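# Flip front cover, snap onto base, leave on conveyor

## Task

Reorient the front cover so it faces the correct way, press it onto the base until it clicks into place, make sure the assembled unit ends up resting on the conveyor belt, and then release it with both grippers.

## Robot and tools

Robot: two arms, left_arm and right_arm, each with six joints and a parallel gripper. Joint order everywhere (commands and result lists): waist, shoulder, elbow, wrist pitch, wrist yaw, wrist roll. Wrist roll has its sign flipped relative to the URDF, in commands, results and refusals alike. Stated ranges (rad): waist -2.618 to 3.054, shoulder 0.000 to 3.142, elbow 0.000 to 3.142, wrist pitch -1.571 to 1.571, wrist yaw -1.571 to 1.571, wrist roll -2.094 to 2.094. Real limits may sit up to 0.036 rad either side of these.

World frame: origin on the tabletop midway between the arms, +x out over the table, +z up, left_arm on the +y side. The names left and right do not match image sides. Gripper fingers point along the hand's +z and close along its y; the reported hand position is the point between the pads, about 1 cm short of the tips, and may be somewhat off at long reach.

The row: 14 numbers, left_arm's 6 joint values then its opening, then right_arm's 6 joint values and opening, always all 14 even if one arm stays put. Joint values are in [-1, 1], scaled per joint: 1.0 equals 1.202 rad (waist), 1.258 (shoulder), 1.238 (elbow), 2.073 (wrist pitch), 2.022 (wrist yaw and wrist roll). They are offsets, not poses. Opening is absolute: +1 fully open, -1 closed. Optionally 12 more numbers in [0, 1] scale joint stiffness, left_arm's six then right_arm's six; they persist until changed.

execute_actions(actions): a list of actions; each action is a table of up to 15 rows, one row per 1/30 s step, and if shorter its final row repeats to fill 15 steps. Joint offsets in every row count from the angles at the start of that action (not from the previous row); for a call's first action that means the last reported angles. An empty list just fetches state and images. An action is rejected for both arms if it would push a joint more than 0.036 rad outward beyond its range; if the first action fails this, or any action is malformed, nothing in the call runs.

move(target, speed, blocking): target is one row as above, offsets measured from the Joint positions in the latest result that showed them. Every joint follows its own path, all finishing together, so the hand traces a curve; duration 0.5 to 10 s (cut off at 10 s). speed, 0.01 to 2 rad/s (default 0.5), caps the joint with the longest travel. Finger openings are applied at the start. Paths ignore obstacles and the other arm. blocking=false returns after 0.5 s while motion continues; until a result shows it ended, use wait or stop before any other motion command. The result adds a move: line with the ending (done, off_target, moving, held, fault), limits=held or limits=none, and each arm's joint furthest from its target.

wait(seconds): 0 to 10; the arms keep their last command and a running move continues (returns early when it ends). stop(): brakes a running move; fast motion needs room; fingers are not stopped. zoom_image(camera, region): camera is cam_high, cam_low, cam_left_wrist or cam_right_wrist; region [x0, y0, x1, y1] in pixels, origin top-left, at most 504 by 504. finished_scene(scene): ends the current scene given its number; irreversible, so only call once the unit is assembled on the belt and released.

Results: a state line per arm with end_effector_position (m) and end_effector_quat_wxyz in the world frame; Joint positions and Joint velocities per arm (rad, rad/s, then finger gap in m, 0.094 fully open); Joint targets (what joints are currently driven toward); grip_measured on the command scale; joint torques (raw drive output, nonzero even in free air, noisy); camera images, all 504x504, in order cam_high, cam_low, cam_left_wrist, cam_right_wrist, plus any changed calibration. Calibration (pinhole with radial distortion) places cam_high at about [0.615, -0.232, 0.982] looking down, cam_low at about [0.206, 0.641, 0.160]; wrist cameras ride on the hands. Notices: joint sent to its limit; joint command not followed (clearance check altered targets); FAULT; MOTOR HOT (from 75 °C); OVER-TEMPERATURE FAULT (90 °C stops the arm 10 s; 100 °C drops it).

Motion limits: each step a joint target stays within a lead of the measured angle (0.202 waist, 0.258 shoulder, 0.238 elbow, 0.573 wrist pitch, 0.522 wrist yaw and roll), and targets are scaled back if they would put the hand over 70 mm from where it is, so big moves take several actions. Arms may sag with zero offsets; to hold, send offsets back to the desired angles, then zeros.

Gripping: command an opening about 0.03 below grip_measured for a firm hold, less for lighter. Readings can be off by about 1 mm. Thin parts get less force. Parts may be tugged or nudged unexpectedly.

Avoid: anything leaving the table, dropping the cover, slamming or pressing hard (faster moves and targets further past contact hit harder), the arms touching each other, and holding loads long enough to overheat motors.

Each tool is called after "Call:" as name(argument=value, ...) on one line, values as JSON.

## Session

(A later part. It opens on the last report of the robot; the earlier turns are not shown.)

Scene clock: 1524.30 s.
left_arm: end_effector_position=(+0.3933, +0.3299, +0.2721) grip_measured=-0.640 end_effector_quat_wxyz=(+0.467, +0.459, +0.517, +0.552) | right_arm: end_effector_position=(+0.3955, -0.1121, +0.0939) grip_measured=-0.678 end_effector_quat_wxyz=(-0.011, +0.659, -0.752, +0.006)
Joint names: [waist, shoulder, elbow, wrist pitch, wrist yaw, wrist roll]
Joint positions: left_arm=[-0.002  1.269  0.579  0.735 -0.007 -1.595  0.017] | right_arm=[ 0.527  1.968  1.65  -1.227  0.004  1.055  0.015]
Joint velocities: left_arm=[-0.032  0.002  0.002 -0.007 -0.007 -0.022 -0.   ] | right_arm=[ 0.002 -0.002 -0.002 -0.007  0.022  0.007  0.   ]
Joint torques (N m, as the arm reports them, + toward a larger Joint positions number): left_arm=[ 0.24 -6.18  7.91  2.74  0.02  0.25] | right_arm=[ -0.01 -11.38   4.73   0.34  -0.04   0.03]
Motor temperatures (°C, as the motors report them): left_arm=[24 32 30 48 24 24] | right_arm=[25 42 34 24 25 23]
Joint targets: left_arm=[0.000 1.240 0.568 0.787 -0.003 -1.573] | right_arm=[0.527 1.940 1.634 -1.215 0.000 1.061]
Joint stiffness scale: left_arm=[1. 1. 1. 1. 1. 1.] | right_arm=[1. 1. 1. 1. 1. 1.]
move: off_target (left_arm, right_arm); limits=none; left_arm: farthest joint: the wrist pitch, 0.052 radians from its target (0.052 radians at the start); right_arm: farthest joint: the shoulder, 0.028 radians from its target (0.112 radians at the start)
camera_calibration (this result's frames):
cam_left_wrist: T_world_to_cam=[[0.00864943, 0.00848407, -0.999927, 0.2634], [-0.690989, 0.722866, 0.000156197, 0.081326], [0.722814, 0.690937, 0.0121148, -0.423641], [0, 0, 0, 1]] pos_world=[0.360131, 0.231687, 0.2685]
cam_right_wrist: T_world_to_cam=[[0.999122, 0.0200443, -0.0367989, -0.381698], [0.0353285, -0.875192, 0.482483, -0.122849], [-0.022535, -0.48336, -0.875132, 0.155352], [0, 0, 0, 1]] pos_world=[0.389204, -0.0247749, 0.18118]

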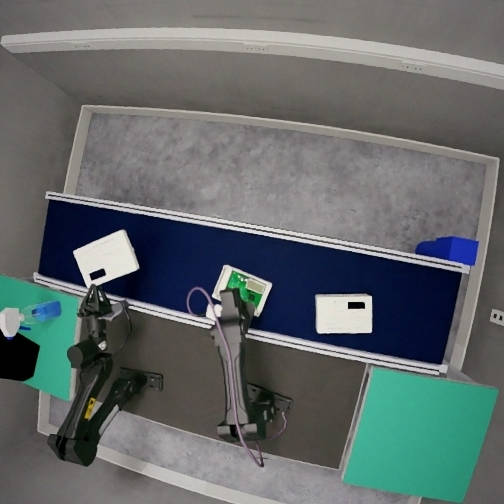

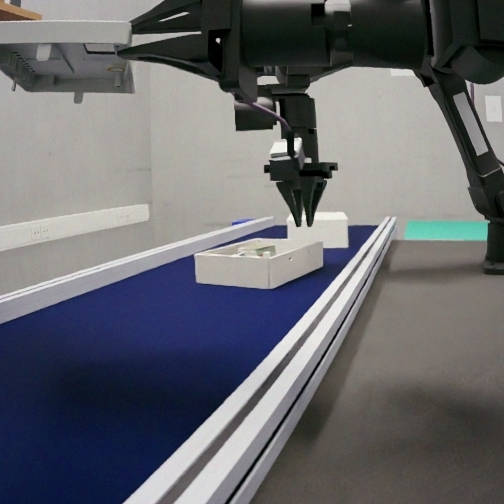

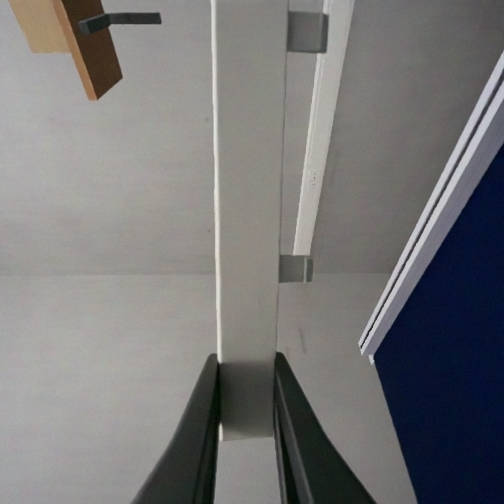

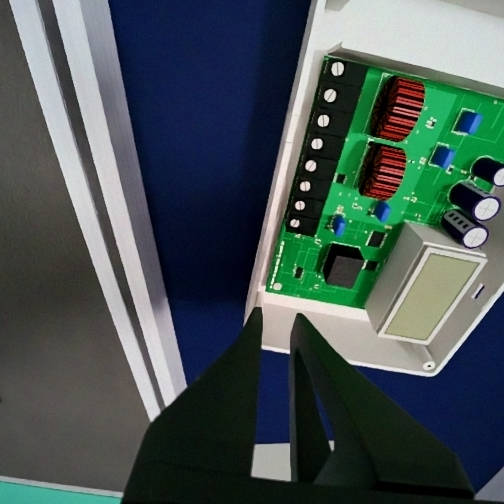

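Call:
move(target=[0.002,-0.023,-0.009,0.025,0.002,0.011,-0.665,0.0096,-0.0207,-0.0808,0.0352,-0.002,0.004,-0.68], speed=0.25)

Scene clock: 1579.97 s.
left_arm: end_effector_position=(+0.3933, +0.3299, +0.2720) grip_measured=-0.640 end_effector_quat_wxyz=(+0.466, +0.459, +0.517, +0.552) | right_arm: end_effector_position=(+0.3864, -0.1141, +0.0720) grip_measured=-0.678 end_effector_quat_wxyz=(+0.001, +0.661, -0.750, +0.002)
Joint names: [waist, shoulder, elbow, wrist pitch, wrist yaw, wrist roll]
Joint positions: left_arm=[-0.002  1.269  0.579  0.734 -0.007 -1.595  0.017] | right_arm=[ 0.531  1.968  1.563 -1.166  0.004  1.058  0.015]
Joint velocities: left_arm=[-0.007 -0.002 -0.007 -0.007 -0.066  0.037 -0.   ] | right_arm=[ 0.012 -0.002  0.002 -0.007 -0.022  0.037  0.   ]
Joint torques (N m, as the arm reports them, + toward a larger Joint positions number): left_arm=[ 0.26 -6.26  7.96  2.71 -0.01  0.29] | right_arm=[  0.72 -10.97   4.91   0.25  -0.04   0.07]
Motor temperatures (°C, as the motors report them): left_arm=[24 32 29 49 24 24] | right_arm=[25 44 31 24 25 23]
Joint targets: left_arm=[0.000 1.240 0.568 0.786 -0.003 -1.573] | right_arm=[0.539 1.942 1.550 -1.154 0.000 1.064]
Joint stiffness scale: left_arm=[1. 1. 1. 1. 1. 1.] | right_arm=[1. 1. 1. 1. 1. 1.]
move: off_target (left_arm, right_arm); limits=none; left_arm: farthest joint: the wrist pitch, 0.053 radians from its target (0.052 radians at the start); right_arm: farthest joint: the shoulder, 0.026 radians from its target (0.026 radians at the start)
camera_calibration (this result's frames):
cam_left_wrist: T_world_to_cam=[[0.00789362, 0.00838033, -0.999934, 0.263544], [-0.690988, 0.722866, 0.000603494, 0.0812091], [0.722823, 0.690938, 0.0114967, -0.423481], [0, 0, 0, 1]] pos_world=[0.360136, 0.231687, 0.268346]
cam_right_wrist: T_world_to_cam=[[0.997786, 0.0264223, -0.0610326, -0.370432], [0.0530113, -0.870138, 0.489949, -0.120461], [-0.0401612, -0.4921, -0.869612, 0.140415], [0, 0, 0, 1]] pos_world=[0.381637, -0.0259314, 0.158518]

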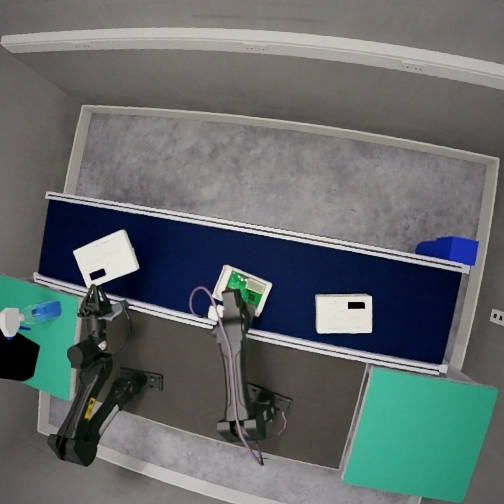

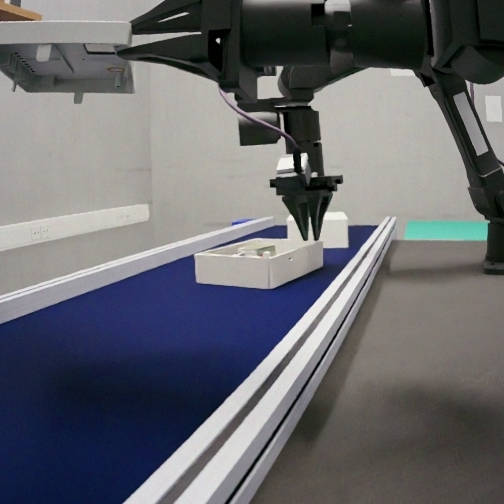

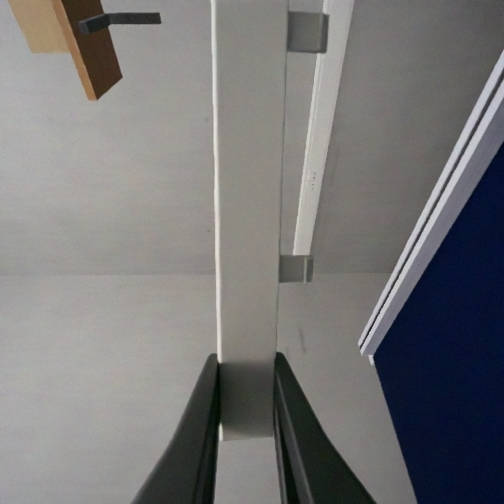

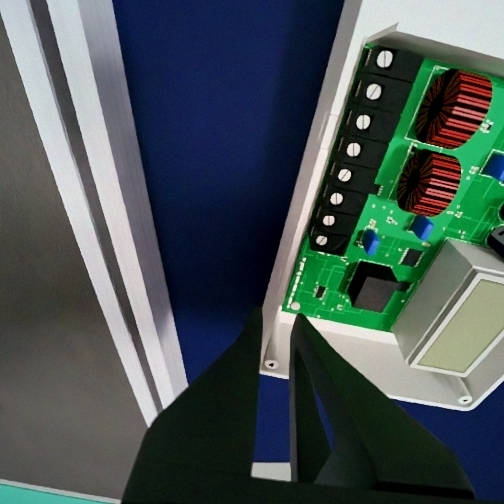

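Call:
zoom_image(camera="cam_right_wrist", region=[220, 220, 380, 400])

Call:
zoom_image(camera="cam_low", region=[250, 150, 370, 290])

Region (220, 220, 380, 400) of cam_right_wrist's 504x504 image, scaled by 2.800, with more detail than that image has.

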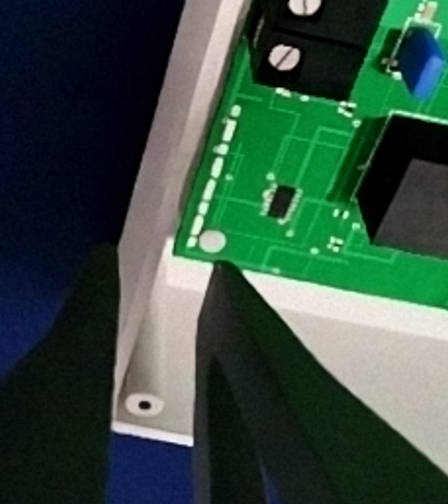

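Region (250, 150, 370, 290) of cam_low's 504x504 image, scaled by 3.600, with more detail than that image has; it fills the left 432 columns of this view, and the rest is white.

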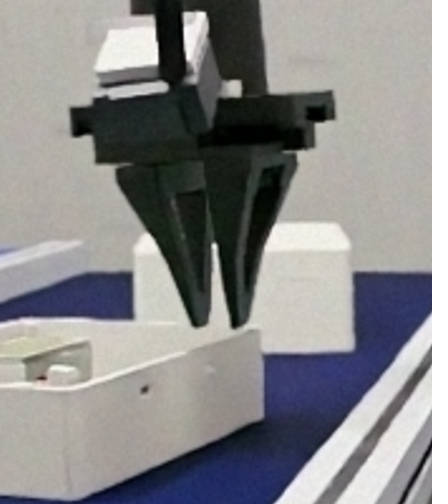

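Call:
move(target=[0.002,-0.023,-0.009,0.025,0.002,0.011,-0.665,0.0125,0.0,-0.0746,0.0517,-0.002,0.003,-0.68], speed=0.12)

Scene clock: 1631.67 s.
left_arm: end_effector_position=(+0.3933, +0.3299, +0.2718) grip_measured=-0.640 end_effector_quat_wxyz=(+0.466, +0.459, +0.517, +0.551) | right_arm: end_effector_position=(+0.3855, -0.1114, +0.0527) grip_measured=-0.678 end_effector_quat_wxyz=(-0.007, +0.664, -0.748, +0.005)
Joint names: [waist, shoulder, elbow, wrist pitch, wrist yaw, wrist roll]
Joint positions: left_arm=[-0.002  1.269  0.579  0.733 -0.007 -1.595  0.017] | right_arm=[ 0.539  1.968  1.484 -1.071  0.004  1.058  0.015]
Joint velocities: left_arm=[-0.012 -0.022  0.012  0.007  0.139  0.037 -0.   ] | right_arm=[ 0.007 -0.007 -0.002 -0.022  0.022 -0.051  0.   ]
Joint torques (N m, as the arm reports them, + toward a larger Joint positions number): left_arm=[ 0.34 -6.22  7.84  2.71  0.01  0.27] | right_arm=[ 0.68 -9.05  4.73  0.29 -0.04  0.08]
Motor temperatures (°C, as the motors report them): left_arm=[24 32 29 49 24 24] | right_arm=[25 45 30 24 25 23]
Joint targets: left_arm=[0.000 1.240 0.568 0.786 -0.003 -1.572] | right_arm=[0.546 1.968 1.470 -1.059 0.000 1.064]
Joint stiffness scale: left_arm=[1. 1. 1. 1. 1. 1.] | right_arm=[1. 1. 1. 1. 1. 1.]
move: off_target (left_arm); limits=none; left_arm: farthest joint: the wrist pitch, 0.053 radians from its target (0.052 radians at the start); right_arm: farthest joint: the elbow, 0.014 radians from its target (0.092 radians at the start)
camera_calibration (this result's frames):
cam_left_wrist: T_world_to_cam=[[0.00719233, 0.00789927, -0.999943, 0.263791], [-0.690976, 0.722877, 0.00074052, 0.081168], [0.722842, 0.690931, 0.0106574, -0.423263], [0, 0, 0, 1]] pos_world=[0.36014, 0.231687, 0.268227]
cam_right_wrist: T_world_to_cam=[[0.998366, 0.0347578, -0.0453468, -0.370875], [0.0524255, -0.872831, 0.485199, -0.10846], [-0.0227156, -0.486784, -0.873227, 0.118986], [0, 0, 0, 1]] pos_world=[0.378658, -0.0238557, 0.139709]

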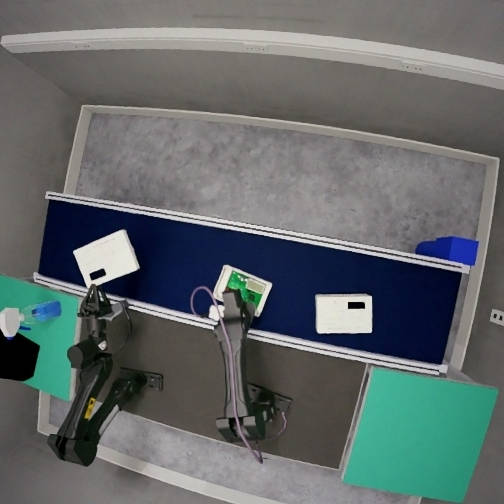

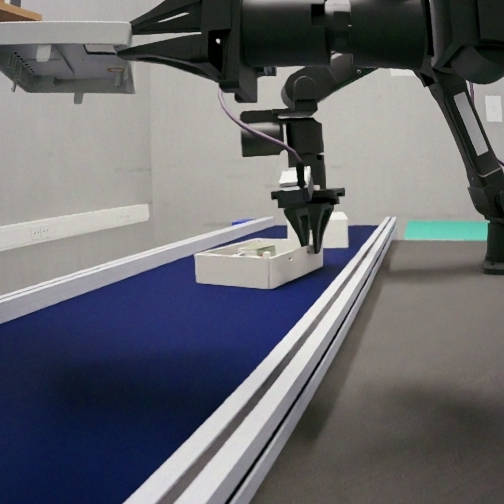

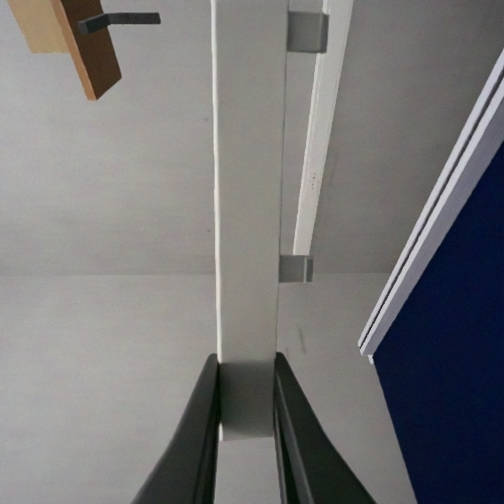

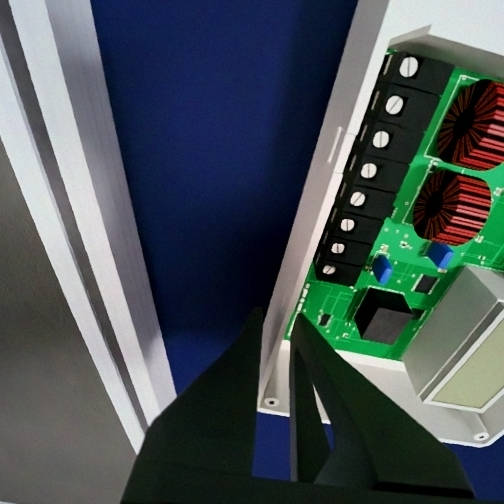

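Call:
zoom_image(camera="cam_low", region=[250, 170, 370, 290])

Call:
zoom_image(camera="cam_right_wrist", region=[220, 230, 390, 420])

Region (250, 170, 370, 290) of cam_low's 504x504 image, scaled by 4.200, with more detail than that image has.

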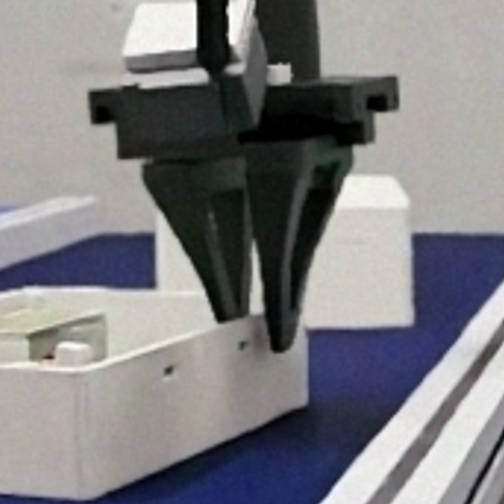

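Region (220, 230, 390, 420) of cam_right_wrist's 504x504 image, scaled by 2.653, with more detail than that image has; it fills the left 451 columns of this view, and the rest is white.

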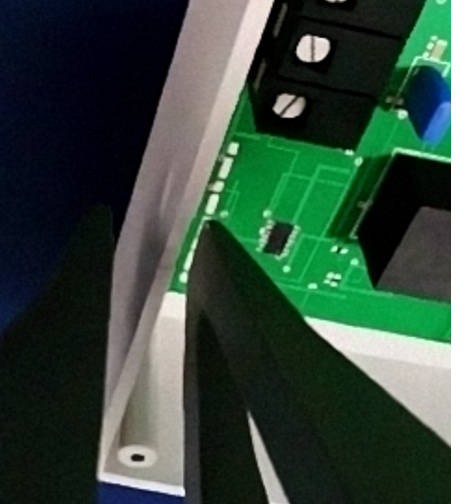

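Call:
move(target=[0.002,-0.023,-0.009,0.0255,0.002,0.011,-0.665,0.0058,0.0135,-0.0113,0.0058,-0.002,0.003,-0.68], speed=0.05)

Scene clock: 1658.63 s.
left_arm: end_effector_position=(+0.3933, +0.3299, +0.2718) grip_measured=-0.640 end_effector_quat_wxyz=(+0.466, +0.459, +0.517, +0.551) | right_arm: end_effector_position=(+0.3847, -0.1117, +0.0475) grip_measured=-0.678 end_effector_quat_wxyz=(-0.000, +0.665, -0.747, +0.002)
Joint names: [waist, shoulder, elbow, wrist pitch, wrist yaw, wrist roll]
Joint positions: left_arm=[-0.002  1.269  0.579  0.733 -0.007 -1.595  0.017] | right_arm=[ 0.539  1.983  1.484 -1.07   0.004  1.059  0.015]
Joint velocities: left_arm=[ 0.017  0.007 -0.007  0.007 -0.022 -0.037  0.002] | right_arm=[-0.002  0.002  0.017  0.051  0.066  0.095 -0.001]
Joint torques (N m, as the arm reports them, + toward a larger Joint positions number): left_arm=[ 0.2  -6.11  7.87  2.72 -0.01  0.25] | right_arm=[ 0.6  -8.96  4.71  0.28 -0.04  0.08]
Motor temperatures (°C, as the motors report them): left_arm=[24 32 29 49 24 24] | right_arm=[25 43 30 24 25 23]
Joint targets: left_arm=[0.000 1.240 0.568 0.786 -0.003 -1.572] | right_arm=[0.546 1.986 1.470 -1.059 0.000 1.065]
Joint stiffness scale: left_arm=[1. 1. 1. 1. 1. 1.] | right_arm=[1. 1. 1. 1. 1. 1.]
move: off_target (left_arm); limits=none; left_arm: farthest joint: the wrist pitch, 0.053 radians from its target (0.053 radians at the start); right_arm: farthest joint: the elbow, 0.014 radians from its target (0.014 radians at the start)
camera_calibration (this result's frames):
cam_left_wrist: T_world_to_cam=[[0.00719233, 0.00789927, -0.999943, 0.263791], [-0.690976, 0.722877, 0.00074052, 0.081168], [0.722842, 0.690931, 0.0106574, -0.423263], [0, 0, 0, 1]] pos_world=[0.36014, 0.231687, 0.268227]
cam_right_wrist: T_world_to_cam=[[0.997663, 0.035237, -0.0585422, -0.369382], [0.0594392, -0.870141, 0.489205, -0.108758], [-0.0337018, -0.491541, -0.870202, 0.117814], [0, 0, 0, 1]] pos_world=[0.378954, -0.0237088, 0.134103]

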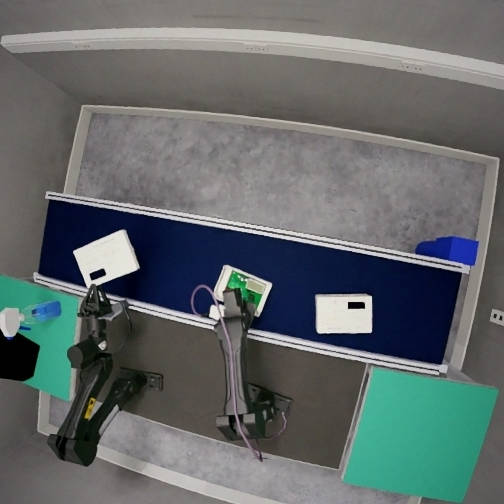

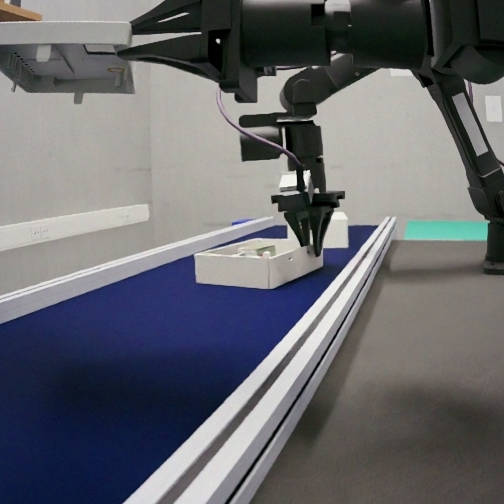

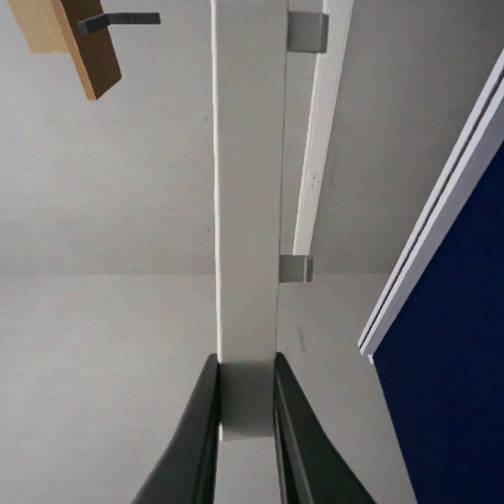

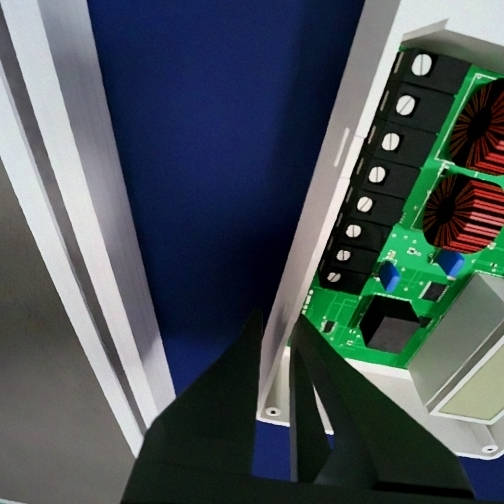

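Call:
move(target=[0.002,-0.023,-0.009,0.0255,0.002,0.011,-0.665,0.0,0.0024,-0.0113,0.0053,-0.002,0.003,-0.97], speed=0.3)

Scene clock: 1668.43 s.
left_arm: end_effector_position=(+0.3933, +0.3299, +0.2718) grip_measured=-0.640 end_effector_quat_wxyz=(+0.466, +0.459, +0.517, +0.551) | right_arm: end_effector_position=(+0.3863, -0.1126, +0.0475) grip_measured=-0.956 end_effector_quat_wxyz=(-0.001, +0.664, -0.748, +0.006)
Joint names: [waist, shoulder, elbow, wrist pitch, wrist yaw, wrist roll]
Joint positions: left_arm=[-0.002  1.269  0.579  0.733 -0.007 -1.595  0.017] | right_arm=[ 0.538  1.983  1.484 -1.065  0.011  1.059  0.002]
Joint velocities: left_arm=[ 0.012 -0.002 -0.012  0.007 -0.066 -0.007  0.   ] | right_arm=[-0.012 -0.007  0.007 -0.007  0.007  0.022 -0.001]
Joint torques (N m, as the arm reports them, + toward a larger Joint positions number): left_arm=[ 0.23 -6.27  7.93  2.73  0.    0.22] | right_arm=[ 0.02 -8.92  4.71  0.24 -0.11  0.09]
Motor temperatures (°C, as the motors report them): left_arm=[24 32 29 49 24 24] | right_arm=[25 42 30 24 25 23]
Joint targets: left_arm=[0.000 1.240 0.568 0.786 -0.003 -1.572] | right_arm=[0.539 1.986 1.470 -1.059 0.000 1.065]
Joint stiffness scale: left_arm=[1. 1. 1. 1. 1. 1.] | right_arm=[1. 1. 1. 1. 1. 1.]
move: off_target (left_arm); limits=none; left_arm: farthest joint: the wrist pitch, 0.053 radians from its target (0.053 radians at the start); right_arm: farthest joint: the elbow, 0.014 radians from its target (0.014 radians at the start)
camera_calibration (this result's frames):
cam_left_wrist: T_world_to_cam=[[0.00719233, 0.00789927, -0.999943, 0.263791], [-0.690976, 0.722877, 0.00074052, 0.081168], [0.722842, 0.690931, 0.0106574, -0.423263], [0, 0, 0, 1]] pos_world=[0.36014, 0.231687, 0.268227]
cam_right_wrist: T_world_to_cam=[[0.998075, 0.0338342, -0.0519834, -0.371577], [0.0551202, -0.868132, 0.493264, -0.107934], [-0.0284393, -0.49518, -0.868325, 0.114909], [0, 0, 0, 1]] pos_world=[0.380079, -0.0242279, 0.133702]

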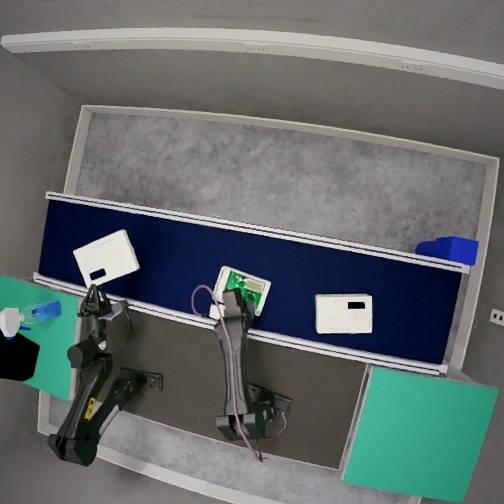

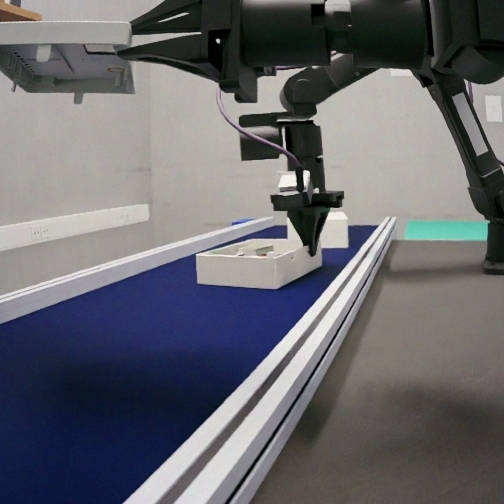

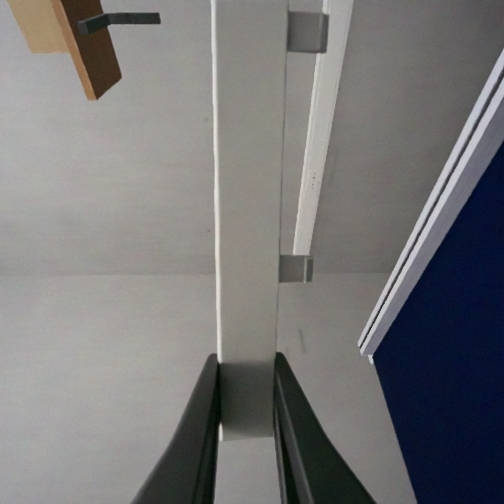

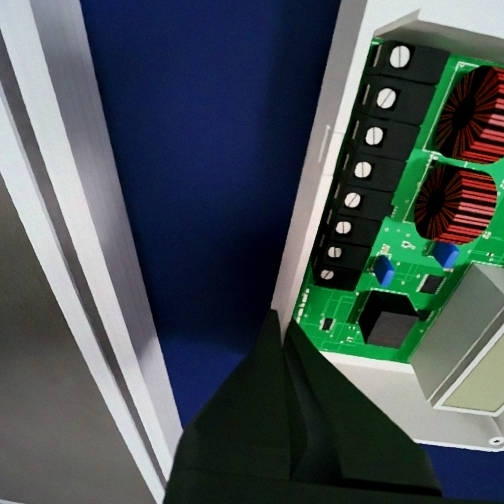

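Call:
move(target=[0.002,-0.023,-0.009,0.0255,0.002,0.011,-0.665,-0.0592,0.1857,0.3417,-0.0748,-0.0054,-0.771,-1.0], speed=0.5)

Scene clock: 1774.10 s.
left_arm: end_effector_position=(+0.3933, +0.3299, +0.2718) grip_measured=-0.640 end_effector_quat_wxyz=(+0.466, +0.459, +0.517, +0.551) | right_arm: end_effector_position=(+0.4523, -0.1100, +0.0493) grip_measured=-0.966 end_effector_quat_wxyz=(+0.002, +0.079, +0.997, +0.007)
Joint names: [waist, shoulder, elbow, wrist pitch, wrist yaw, wrist roll]
Joint positions: left_arm=[-0.002  1.269  0.579  0.733 -0.007 -1.595  0.017] | right_arm=[ 0.476  2.226  1.865 -1.2   -0.012 -0.49   0.002]
Joint velocities: left_arm=[-0.002 -0.012 -0.012 -0.007 -0.007  0.095  0.   ] | right_arm=[-0.002  0.002 -0.002 -0.037  0.022  0.051  0.   ]
Joint torques (N m, as the arm reports them, + toward a larger Joint positions number): left_arm=[ 0.3  -6.24  7.87  2.7   0.02  0.25] | right_arm=[ -0.83 -11.87   9.31  -0.03   0.13  -0.11]
Motor temperatures (°C, as the motors report them): left_arm=[24 32 29 50 24 24] | right_arm=[25 43 31 23 25 23]
Joint targets: left_arm=[0.000 1.240 0.568 0.786 -0.003 -1.573] | right_arm=[0.467 2.217 1.907 -1.220 0.000 -0.500]
Joint stiffness scale: left_arm=[1. 1. 1. 1. 1. 1.] | right_arm=[1. 1. 1. 1. 1. 1.]
move: off_target (left_arm, right_arm); limits=none; left_arm: farthest joint: the wrist pitch, 0.053 radians from its target (0.052 radians at the start); right_arm: farthest joint: the elbow, 0.042 radians from its target (0.423 radians at the start)
camera_calibration (this result's frames):
cam_left_wrist: T_world_to_cam=[[0.00719233, 0.00789927, -0.999943, 0.263791], [-0.690976, 0.722877, 0.00074052, 0.081168], [0.722842, 0.690931, 0.0106574, -0.423263], [0, 0, 0, 1]] pos_world=[0.36014, 0.231687, 0.268227]
cam_right_wrist: T_world_to_cam=[[-0.00531966, -0.997077, -0.0762179, -0.0958537], [-0.876425, -0.0320519, 0.480471, 0.4037], [-0.48151, 0.0693552, -0.873692, 0.386877], [0, 0, 0, 1]] pos_world=[0.539588, -0.109466, 0.136739]

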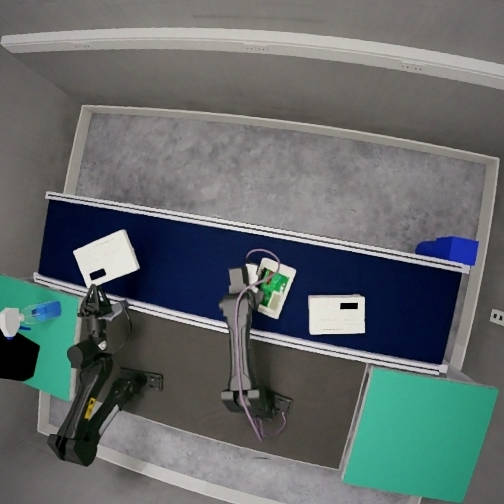

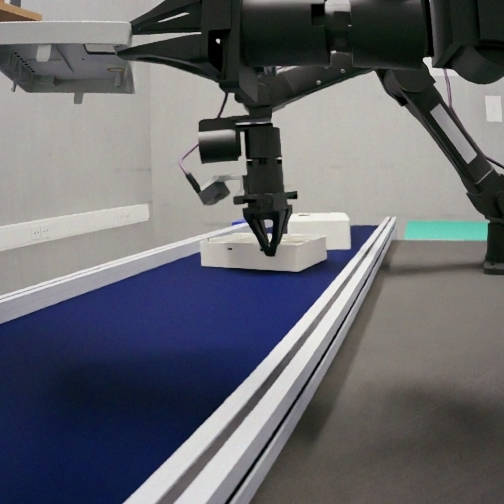

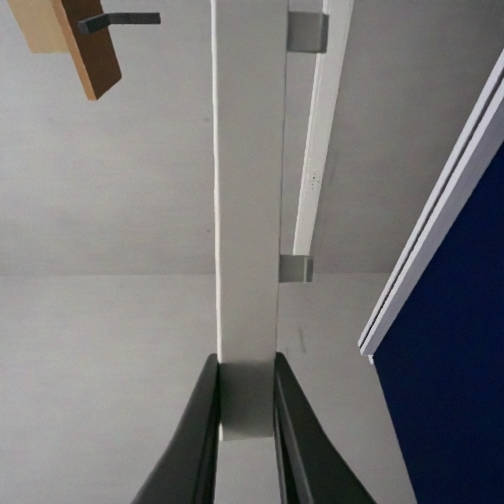

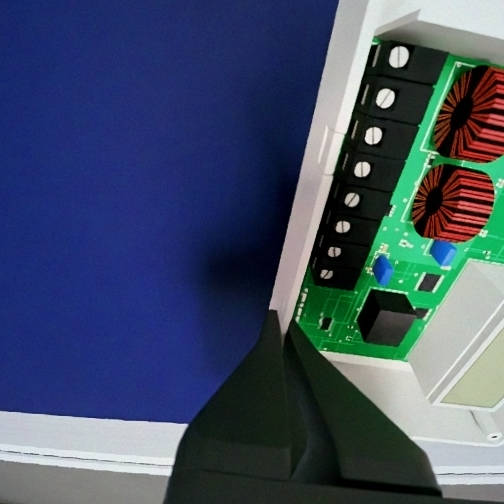

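Call:
zoom_image(camera="cam_high", region=[200, 220, 400, 380])

Region (200, 220, 400, 380) of cam_high's 504x504 image, scaled by 2.520, with more detail than that image has; it fills the top 403 rows of this view, and the rest is white.

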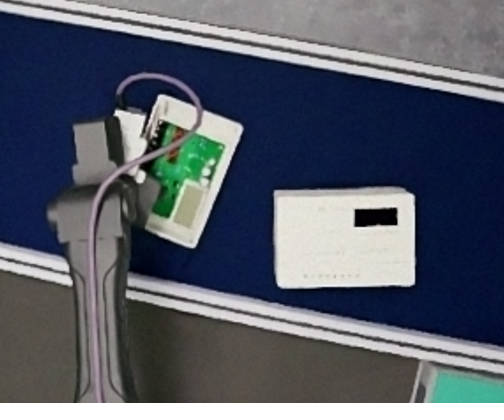

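Call:
move(target=[0.002,-0.023,-0.009,0.0255,0.002,0.011,-0.665,0.0262,0.1611,0.3349,-0.0905,0.006,-0.5148,-1.0], speed=0.5)

Scene clock: 1844.43 s.
left_arm: end_effector_position=(+0.3933, +0.3299, +0.2719) grip_measured=-0.640 end_effector_quat_wxyz=(+0.466, +0.459, +0.517, +0.552) | right_arm: end_effector_position=(+0.4875, -0.0841, +0.0503) grip_measured=-0.967 end_effector_quat_wxyz=(-0.006, +0.551, +0.835, +0.010)
Joint names: [waist, shoulder, elbow, wrist pitch, wrist yaw, wrist roll]
Joint positions: left_arm=[-0.002  1.269  0.579  0.733 -0.007 -1.595  0.017] | right_arm=[ 0.5    2.44   2.238 -1.36  -0.02  -1.523  0.002]
Joint velocities: left_arm=[0.007 0.012 0.002 0.022 0.051 0.007 0.   ] | right_arm=[ 0.007 -0.002 -0.007 -0.051  0.007 -0.007  0.001]
Joint torques (N m, as the arm reports them, + toward a larger Joint positions number): left_arm=[ 0.19 -6.3   7.78  2.71  0.03  0.28] | right_arm=[  0.64 -13.42   9.34  -0.11   0.23  -0.02]
Motor temperatures (°C, as the motors report them): left_arm=[24 32 29 50 24 24] | right_arm=[25 50 35 23 25 23]
Joint targets: left_arm=[0.000 1.240 0.568 0.786 -0.003 -1.572] | right_arm=[0.508 2.429 2.280 -1.388 0.000 -1.531]
Joint stiffness scale: left_arm=[1. 1. 1. 1. 1. 1.] | right_arm=[1. 1. 1. 1. 1. 1.]
move: off_target (left_arm, right_arm); limits=none; left_arm: farthest joint: the wrist pitch, 0.052 radians from its target (0.053 radians at the start); right_arm: farthest joint: the elbow, 0.041 radians from its target (0.414 radians at the start)
camera_calibration (this result's frames):
cam_left_wrist: T_world_to_cam=[[0.00757024, 0.00795114, -0.99994, 0.26372], [-0.690976, 0.722877, 0.000516877, 0.0812264], [0.722838, 0.690931, 0.0109664, -0.423343], [0, 0, 0, 1]] pos_world=[0.360137, 0.231687, 0.268304]
cam_right_wrist: T_world_to_cam=[[-0.847425, -0.525661, -0.074509, 0.380376], [-0.487456, 0.714747, 0.50152, 0.307107], [-0.210375, 0.461321, -0.861931, 0.303184], [0, 0, 0, 1]] pos_world=[0.535823, -0.159421, 0.135645]

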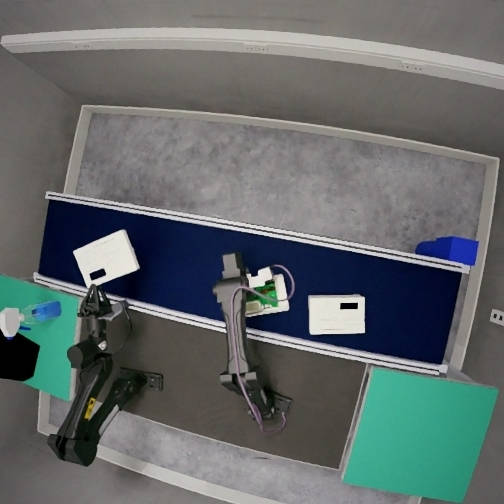

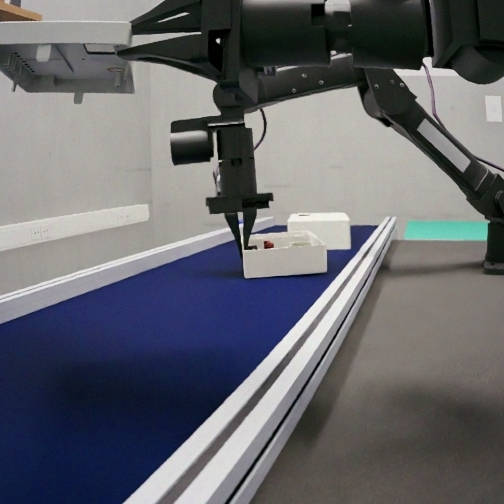

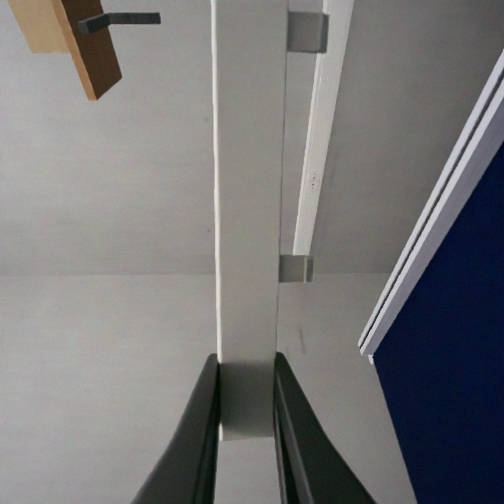

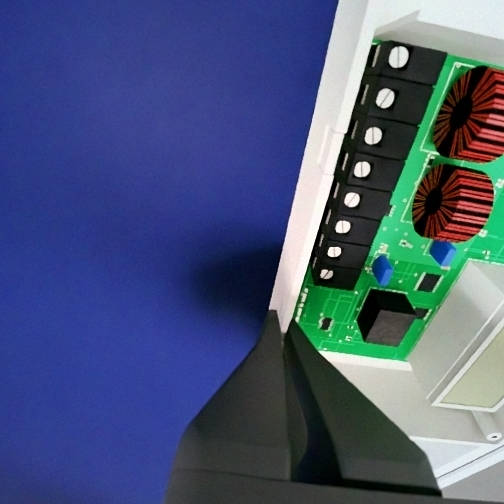

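Call:
move(target=[0.002,-0.023,-0.009,0.0255,0.002,0.011,-0.665,-0.0507,0.097,0.229,-0.070,0.0099,-0.278,-1.0], speed=0.4)

Scene clock: 1860.03 s.
left_arm: end_effector_position=(+0.3933, +0.3299, +0.2720) grip_measured=-0.640 end_effector_quat_wxyz=(+0.467, +0.459, +0.517, +0.552) | right_arm: end_effector_position=(+0.5149, -0.1006, +0.0509) grip_measured=-0.968 end_effector_quat_wxyz=(-0.010, +0.774, +0.632, +0.014)
Joint names: [waist, shoulder, elbow, wrist pitch, wrist yaw, wrist roll]
Joint positions: left_arm=[-0.002  1.269  0.579  0.734 -0.007 -1.594  0.017] | right_arm=[ 0.447  2.571  2.482 -1.463 -0.029 -2.075  0.001]
Joint velocities: left_arm=[ 0.007  0.007 -0.017 -0.022  0.022  0.007  0.001] | right_arm=[-0.022  0.002  0.007  0.051  0.007  0.022 -0.   ]
Joint torques (N m, as the arm reports them, + toward a larger Joint positions number): left_arm=[ 0.23 -6.27  7.89  2.73  0.01  0.25] | right_arm=[ -0.71 -13.91   9.05  -0.23   0.33  -0.07]
Motor temperatures (°C, as the motors report them): left_arm=[24 32 29 50 24 24] | right_arm=[25 52 35 23 25 23]
Joint targets: left_arm=[0.000 1.240 0.568 0.786 -0.003 -1.572] | right_arm=[0.439 2.562 2.522 -1.505 -0.000 -2.083]
Joint stiffness scale: left_arm=[1. 1. 1. 1. 1. 1.] | right_arm=[1. 1. 1. 1. 1. 1.]
joint sent to its limit (right arm) — the command would take the wrist roll past its lower limit, so that joint was sent only as far as its limit.
move: off_target (left_arm, right_arm); limits=none; left_arm: farthest joint: the wrist pitch, 0.052 radians from its target (0.052 radians at the start); right_arm: farthest joint: the wrist pitch, 0.042 radians from its target (0.145 radians at the start)
camera_calibration (this result's frames):
cam_left_wrist: T_world_to_cam=[[0.00800268, 0.0076257, -0.999939, 0.263751], [-0.690964, 0.722889, -0.0000170289, 0.0813607], [0.722845, 0.690922, 0.0110541, -0.423364], [0, 0, 0, 1]] pos_world=[0.360133, 0.231686, 0.268417]
cam_right_wrist: T_world_to_cam=[[-0.996296, 0.0508361, -0.0693503, 0.529366], [0.00787697, 0.857087, 0.515112, 0.0904708], [0.0856255, 0.512658, -0.854313, 0.169357], [0, 0, 0, 1]] pos_world=[0.512191, -0.191275, 0.134793]

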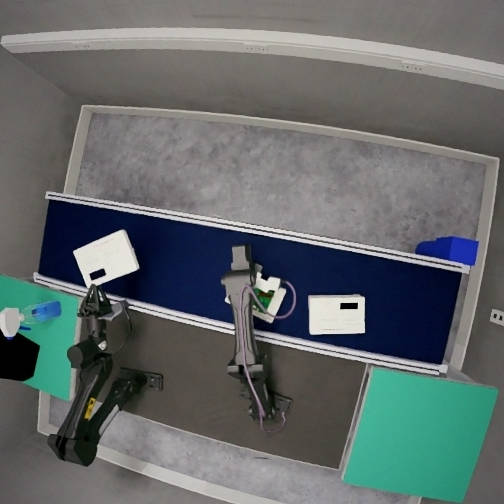

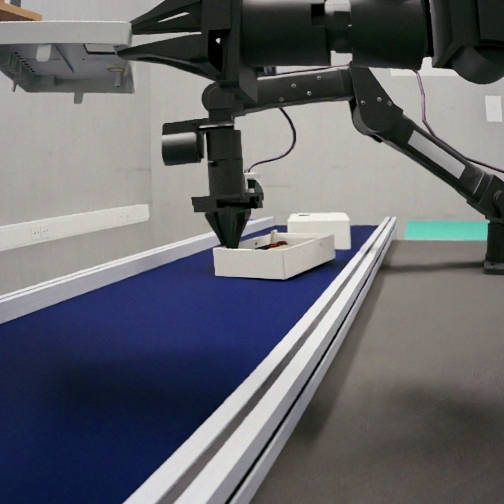

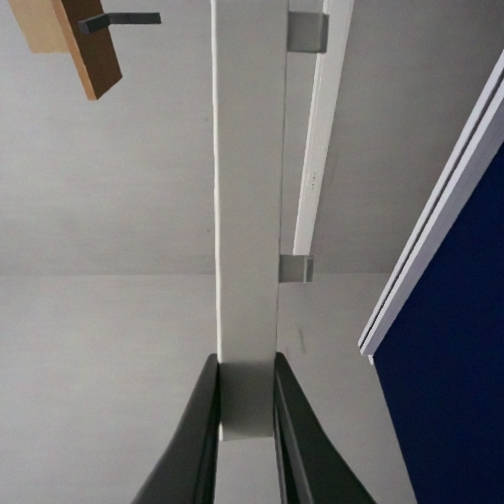

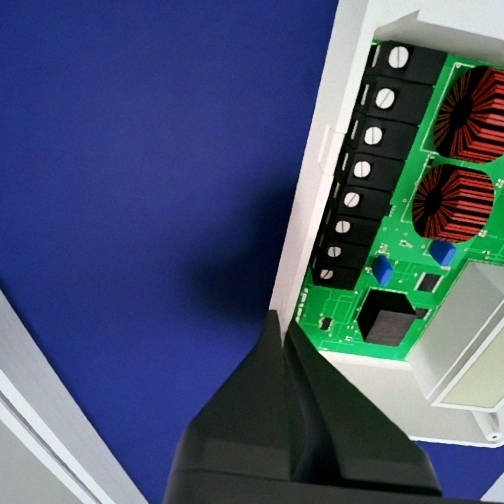

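Call:
execute_actions(actions=[[[0.002,-0.023,-0.009,0.0255,0.002,0.011,-0.665,-0.004,-0.003,0.0323,-0.0203,0.0143,0.0,-1.0],[0.002,-0.023,-0.009,0.0255,0.002,0.011,-0.665,-0.004,-0.001,0.0323,-0.0203,0.0143,0.0,-1.0],[0.002,-0.023,-0.009,0.0255,0.002,0.011,-0.665,-0.004,0.0,0.0323,-0.0203,0.0143,0.0,-1.0]],[[0.002,-0.023,-0.009,0.0255,0.002,0.011,-0.665,0.0,-0.006,0.0323,-0.0203,0.005,0.0,-0.66]]])

Scene clock: 1910.97 s.
left_arm: end_effector_position=(+0.3933, +0.3299, +0.2720) grip_measured=-0.640 end_effector_quat_wxyz=(+0.467, +0.458, +0.517, +0.552) | right_arm: end_effector_position=(+0.5099, -0.1021, +0.0505) grip_measured=-0.662 end_effector_quat_wxyz=(-0.014, +0.775, +0.632, +0.004)
Joint names: [waist, shoulder, elbow, wrist pitch, wrist yaw, wrist roll]
Joint positions: left_arm=[-0.002  1.269  0.579  0.734 -0.007 -1.594  0.017] | right_arm=[ 0.447  2.572  2.482 -1.484 -0.029 -2.075  0.016]
Joint velocities: left_arm=[ 0.012  0.012  0.012  0.022 -0.007  0.007 -0.001] | right_arm=[ 0.012  0.002 -0.002  0.007 -0.022  0.066 -0.001]
Joint torques (N m, as the arm reports them, + toward a larger Joint positions number): left_arm=[ 0.18 -6.23  7.82  2.7   0.    0.27] | right_arm=[ -0.05 -13.75   9.08  -0.08   0.11   0.02]
Motor temperatures (°C, as the motors report them): left_arm=[24 32 29 50 24 24] | right_arm=[25 57 36 23 25 23]
Joint targets: left_arm=[0.000 1.240 0.568 0.787 -0.003 -1.572] | right_arm=[0.447 2.564 2.522 -1.506 -0.019 -2.075]
Joint stiffness scale: left_arm=[1. 1. 1. 1. 1. 1.] | right_arm=[1. 1. 1. 1. 1. 1.]
camera_calibration (this result's frames):
cam_left_wrist: T_world_to_cam=[[0.00843511, 0.00730026, -0.999938, 0.263783], [-0.690952, 0.722901, -0.000550928, 0.0814949], [0.722852, 0.690914, 0.0111419, -0.423386], [0, 0, 0, 1]] pos_world=[0.360129, 0.231685, 0.268529]
cam_right_wrist: T_world_to_cam=[[-0.997506, 0.0508334, -0.0489724, 0.523996], [0.0188433, 0.860396, 0.509277, 0.0870994], [0.068024, 0.507084, -0.859208, 0.178904], [0, 0, 0, 1]] pos_world=[0.508878, -0.192296, 0.13502]

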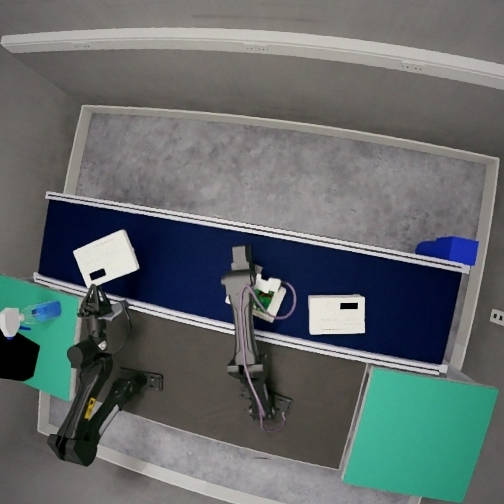

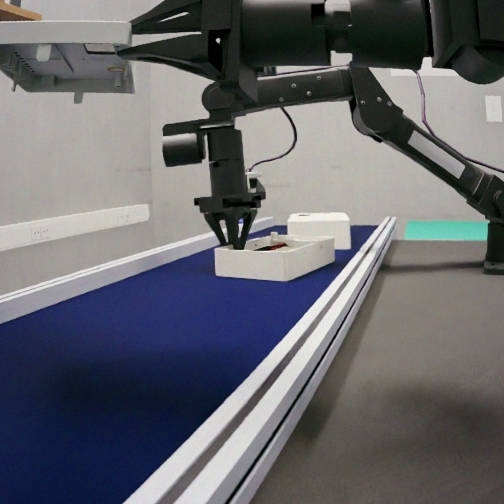

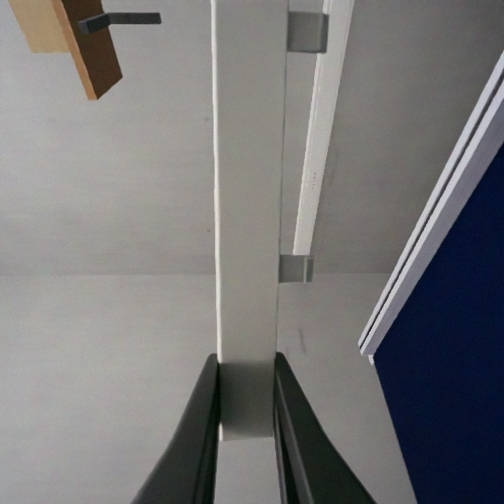

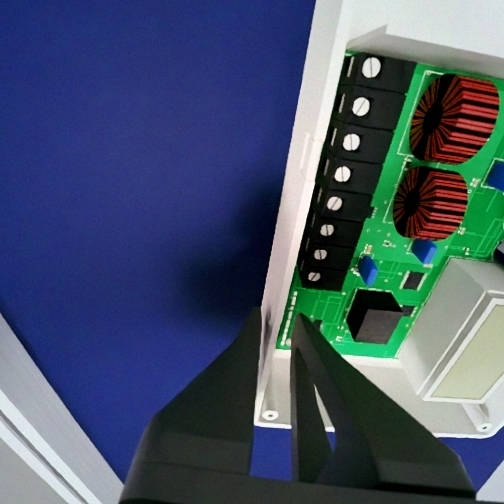

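Call:
move(target=[0.002,-0.023,-0.009,0.0255,0.002,0.011,-0.665,0.0,-0.088,0.0323,-0.002,0.005,0.0,-0.66], speed=0.2)

Scene clock: 1939.67 s.
left_arm: end_effector_position=(+0.3933, +0.3299, +0.2720) grip_measured=-0.640 end_effector_quat_wxyz=(+0.467, +0.458, +0.517, +0.552) | right_arm: end_effector_position=(+0.5138, -0.1009, +0.0929) grip_measured=-0.662 end_effector_quat_wxyz=(+0.003, +0.774, +0.632, +0.045)
Joint names: [waist, shoulder, elbow, wrist pitch, wrist yaw, wrist roll]
Joint positions: left_arm=[-0.002  1.269  0.579  0.734 -0.007 -1.594  0.017] | right_arm=[ 0.447  2.482  2.482 -1.485 -0.029 -2.075  0.016]
Joint velocities: left_arm=[ 0.012 -0.007 -0.037 -0.007  0.022  0.007 -0.001] | right_arm=[ 0.012 -0.017 -0.007  0.007 -0.081 -0.051 -0.001]
Joint torques (N m, as the arm reports them, + toward a larger Joint positions number): left_arm=[ 0.27 -6.27  7.87  2.73 -0.01  0.25] | right_arm=[ -0.03 -14.43   9.15   0.28   0.1    0.02]
Motor temperatures (°C, as the motors report them): left_arm=[24 32 29 50 24 24] | right_arm=[25 58 36 23 25 23]
Joint targets: left_arm=[0.000 1.240 0.568 0.787 -0.003 -1.572] | right_arm=[0.447 2.461 2.522 -1.488 -0.019 -2.075]
Joint stiffness scale: left_arm=[1. 1. 1. 1. 1. 1.] | right_arm=[1. 1. 1. 1. 1. 1.]
move: off_target (left_arm, right_arm); limits=none; left_arm: farthest joint: the wrist pitch, 0.053 radians from its target (0.053 radians at the start); right_arm: farthest joint: the elbow, 0.040 radians from its target (0.040 radians at the start)
camera_calibration (this result's frames):
cam_left_wrist: T_world_to_cam=[[0.00843511, 0.00730026, -0.999938, 0.263783], [-0.690952, 0.722901, -0.000550928, 0.0814949], [0.722852, 0.690914, 0.0111419, -0.423386], [0, 0, 0, 1]] pos_world=[0.360129, 0.231685, 0.268529]
cam_right_wrist: T_world_to_cam=[[-0.989775, 0.0532431, -0.132324, 0.533959], [-0.0255417, 0.84656, 0.53168, 0.0836985], [0.140329, 0.529623, -0.836545, 0.177467], [0, 0, 0, 1]] pos_world=[0.505734, -0.193276, 0.174614]

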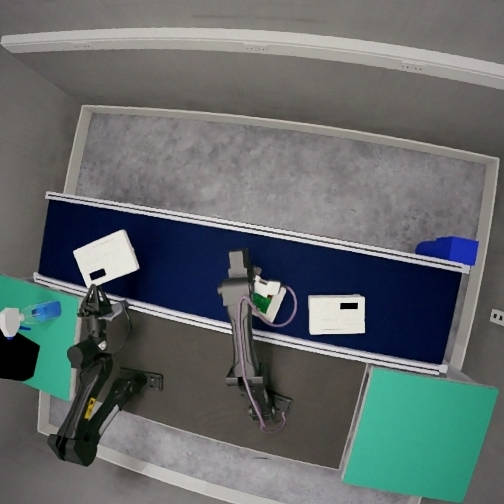

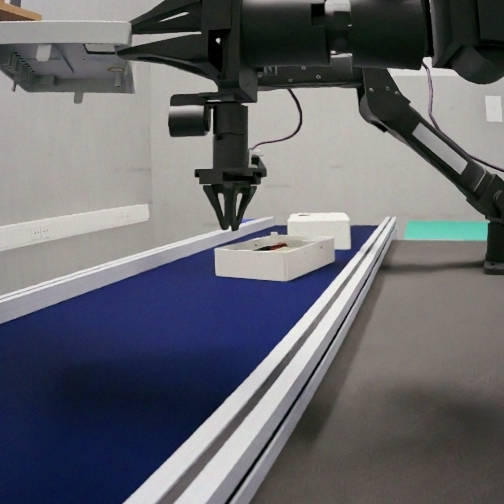

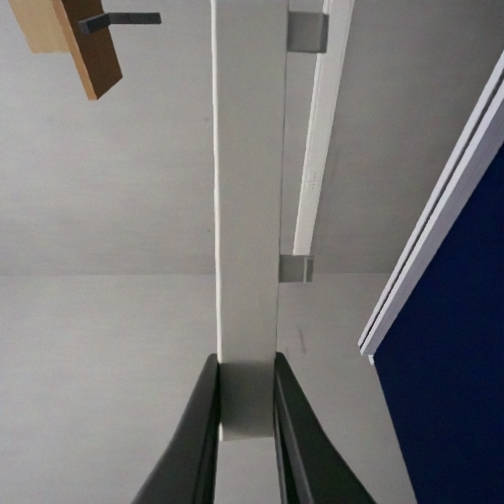

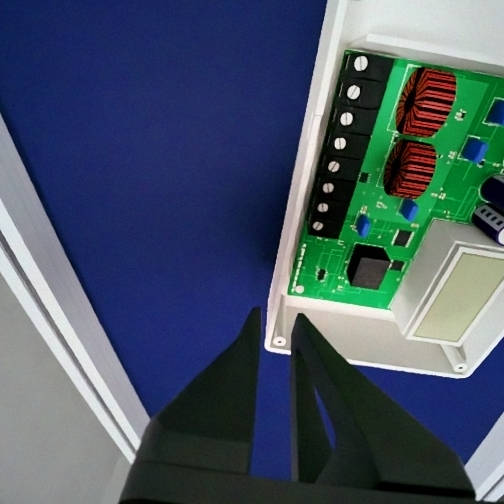

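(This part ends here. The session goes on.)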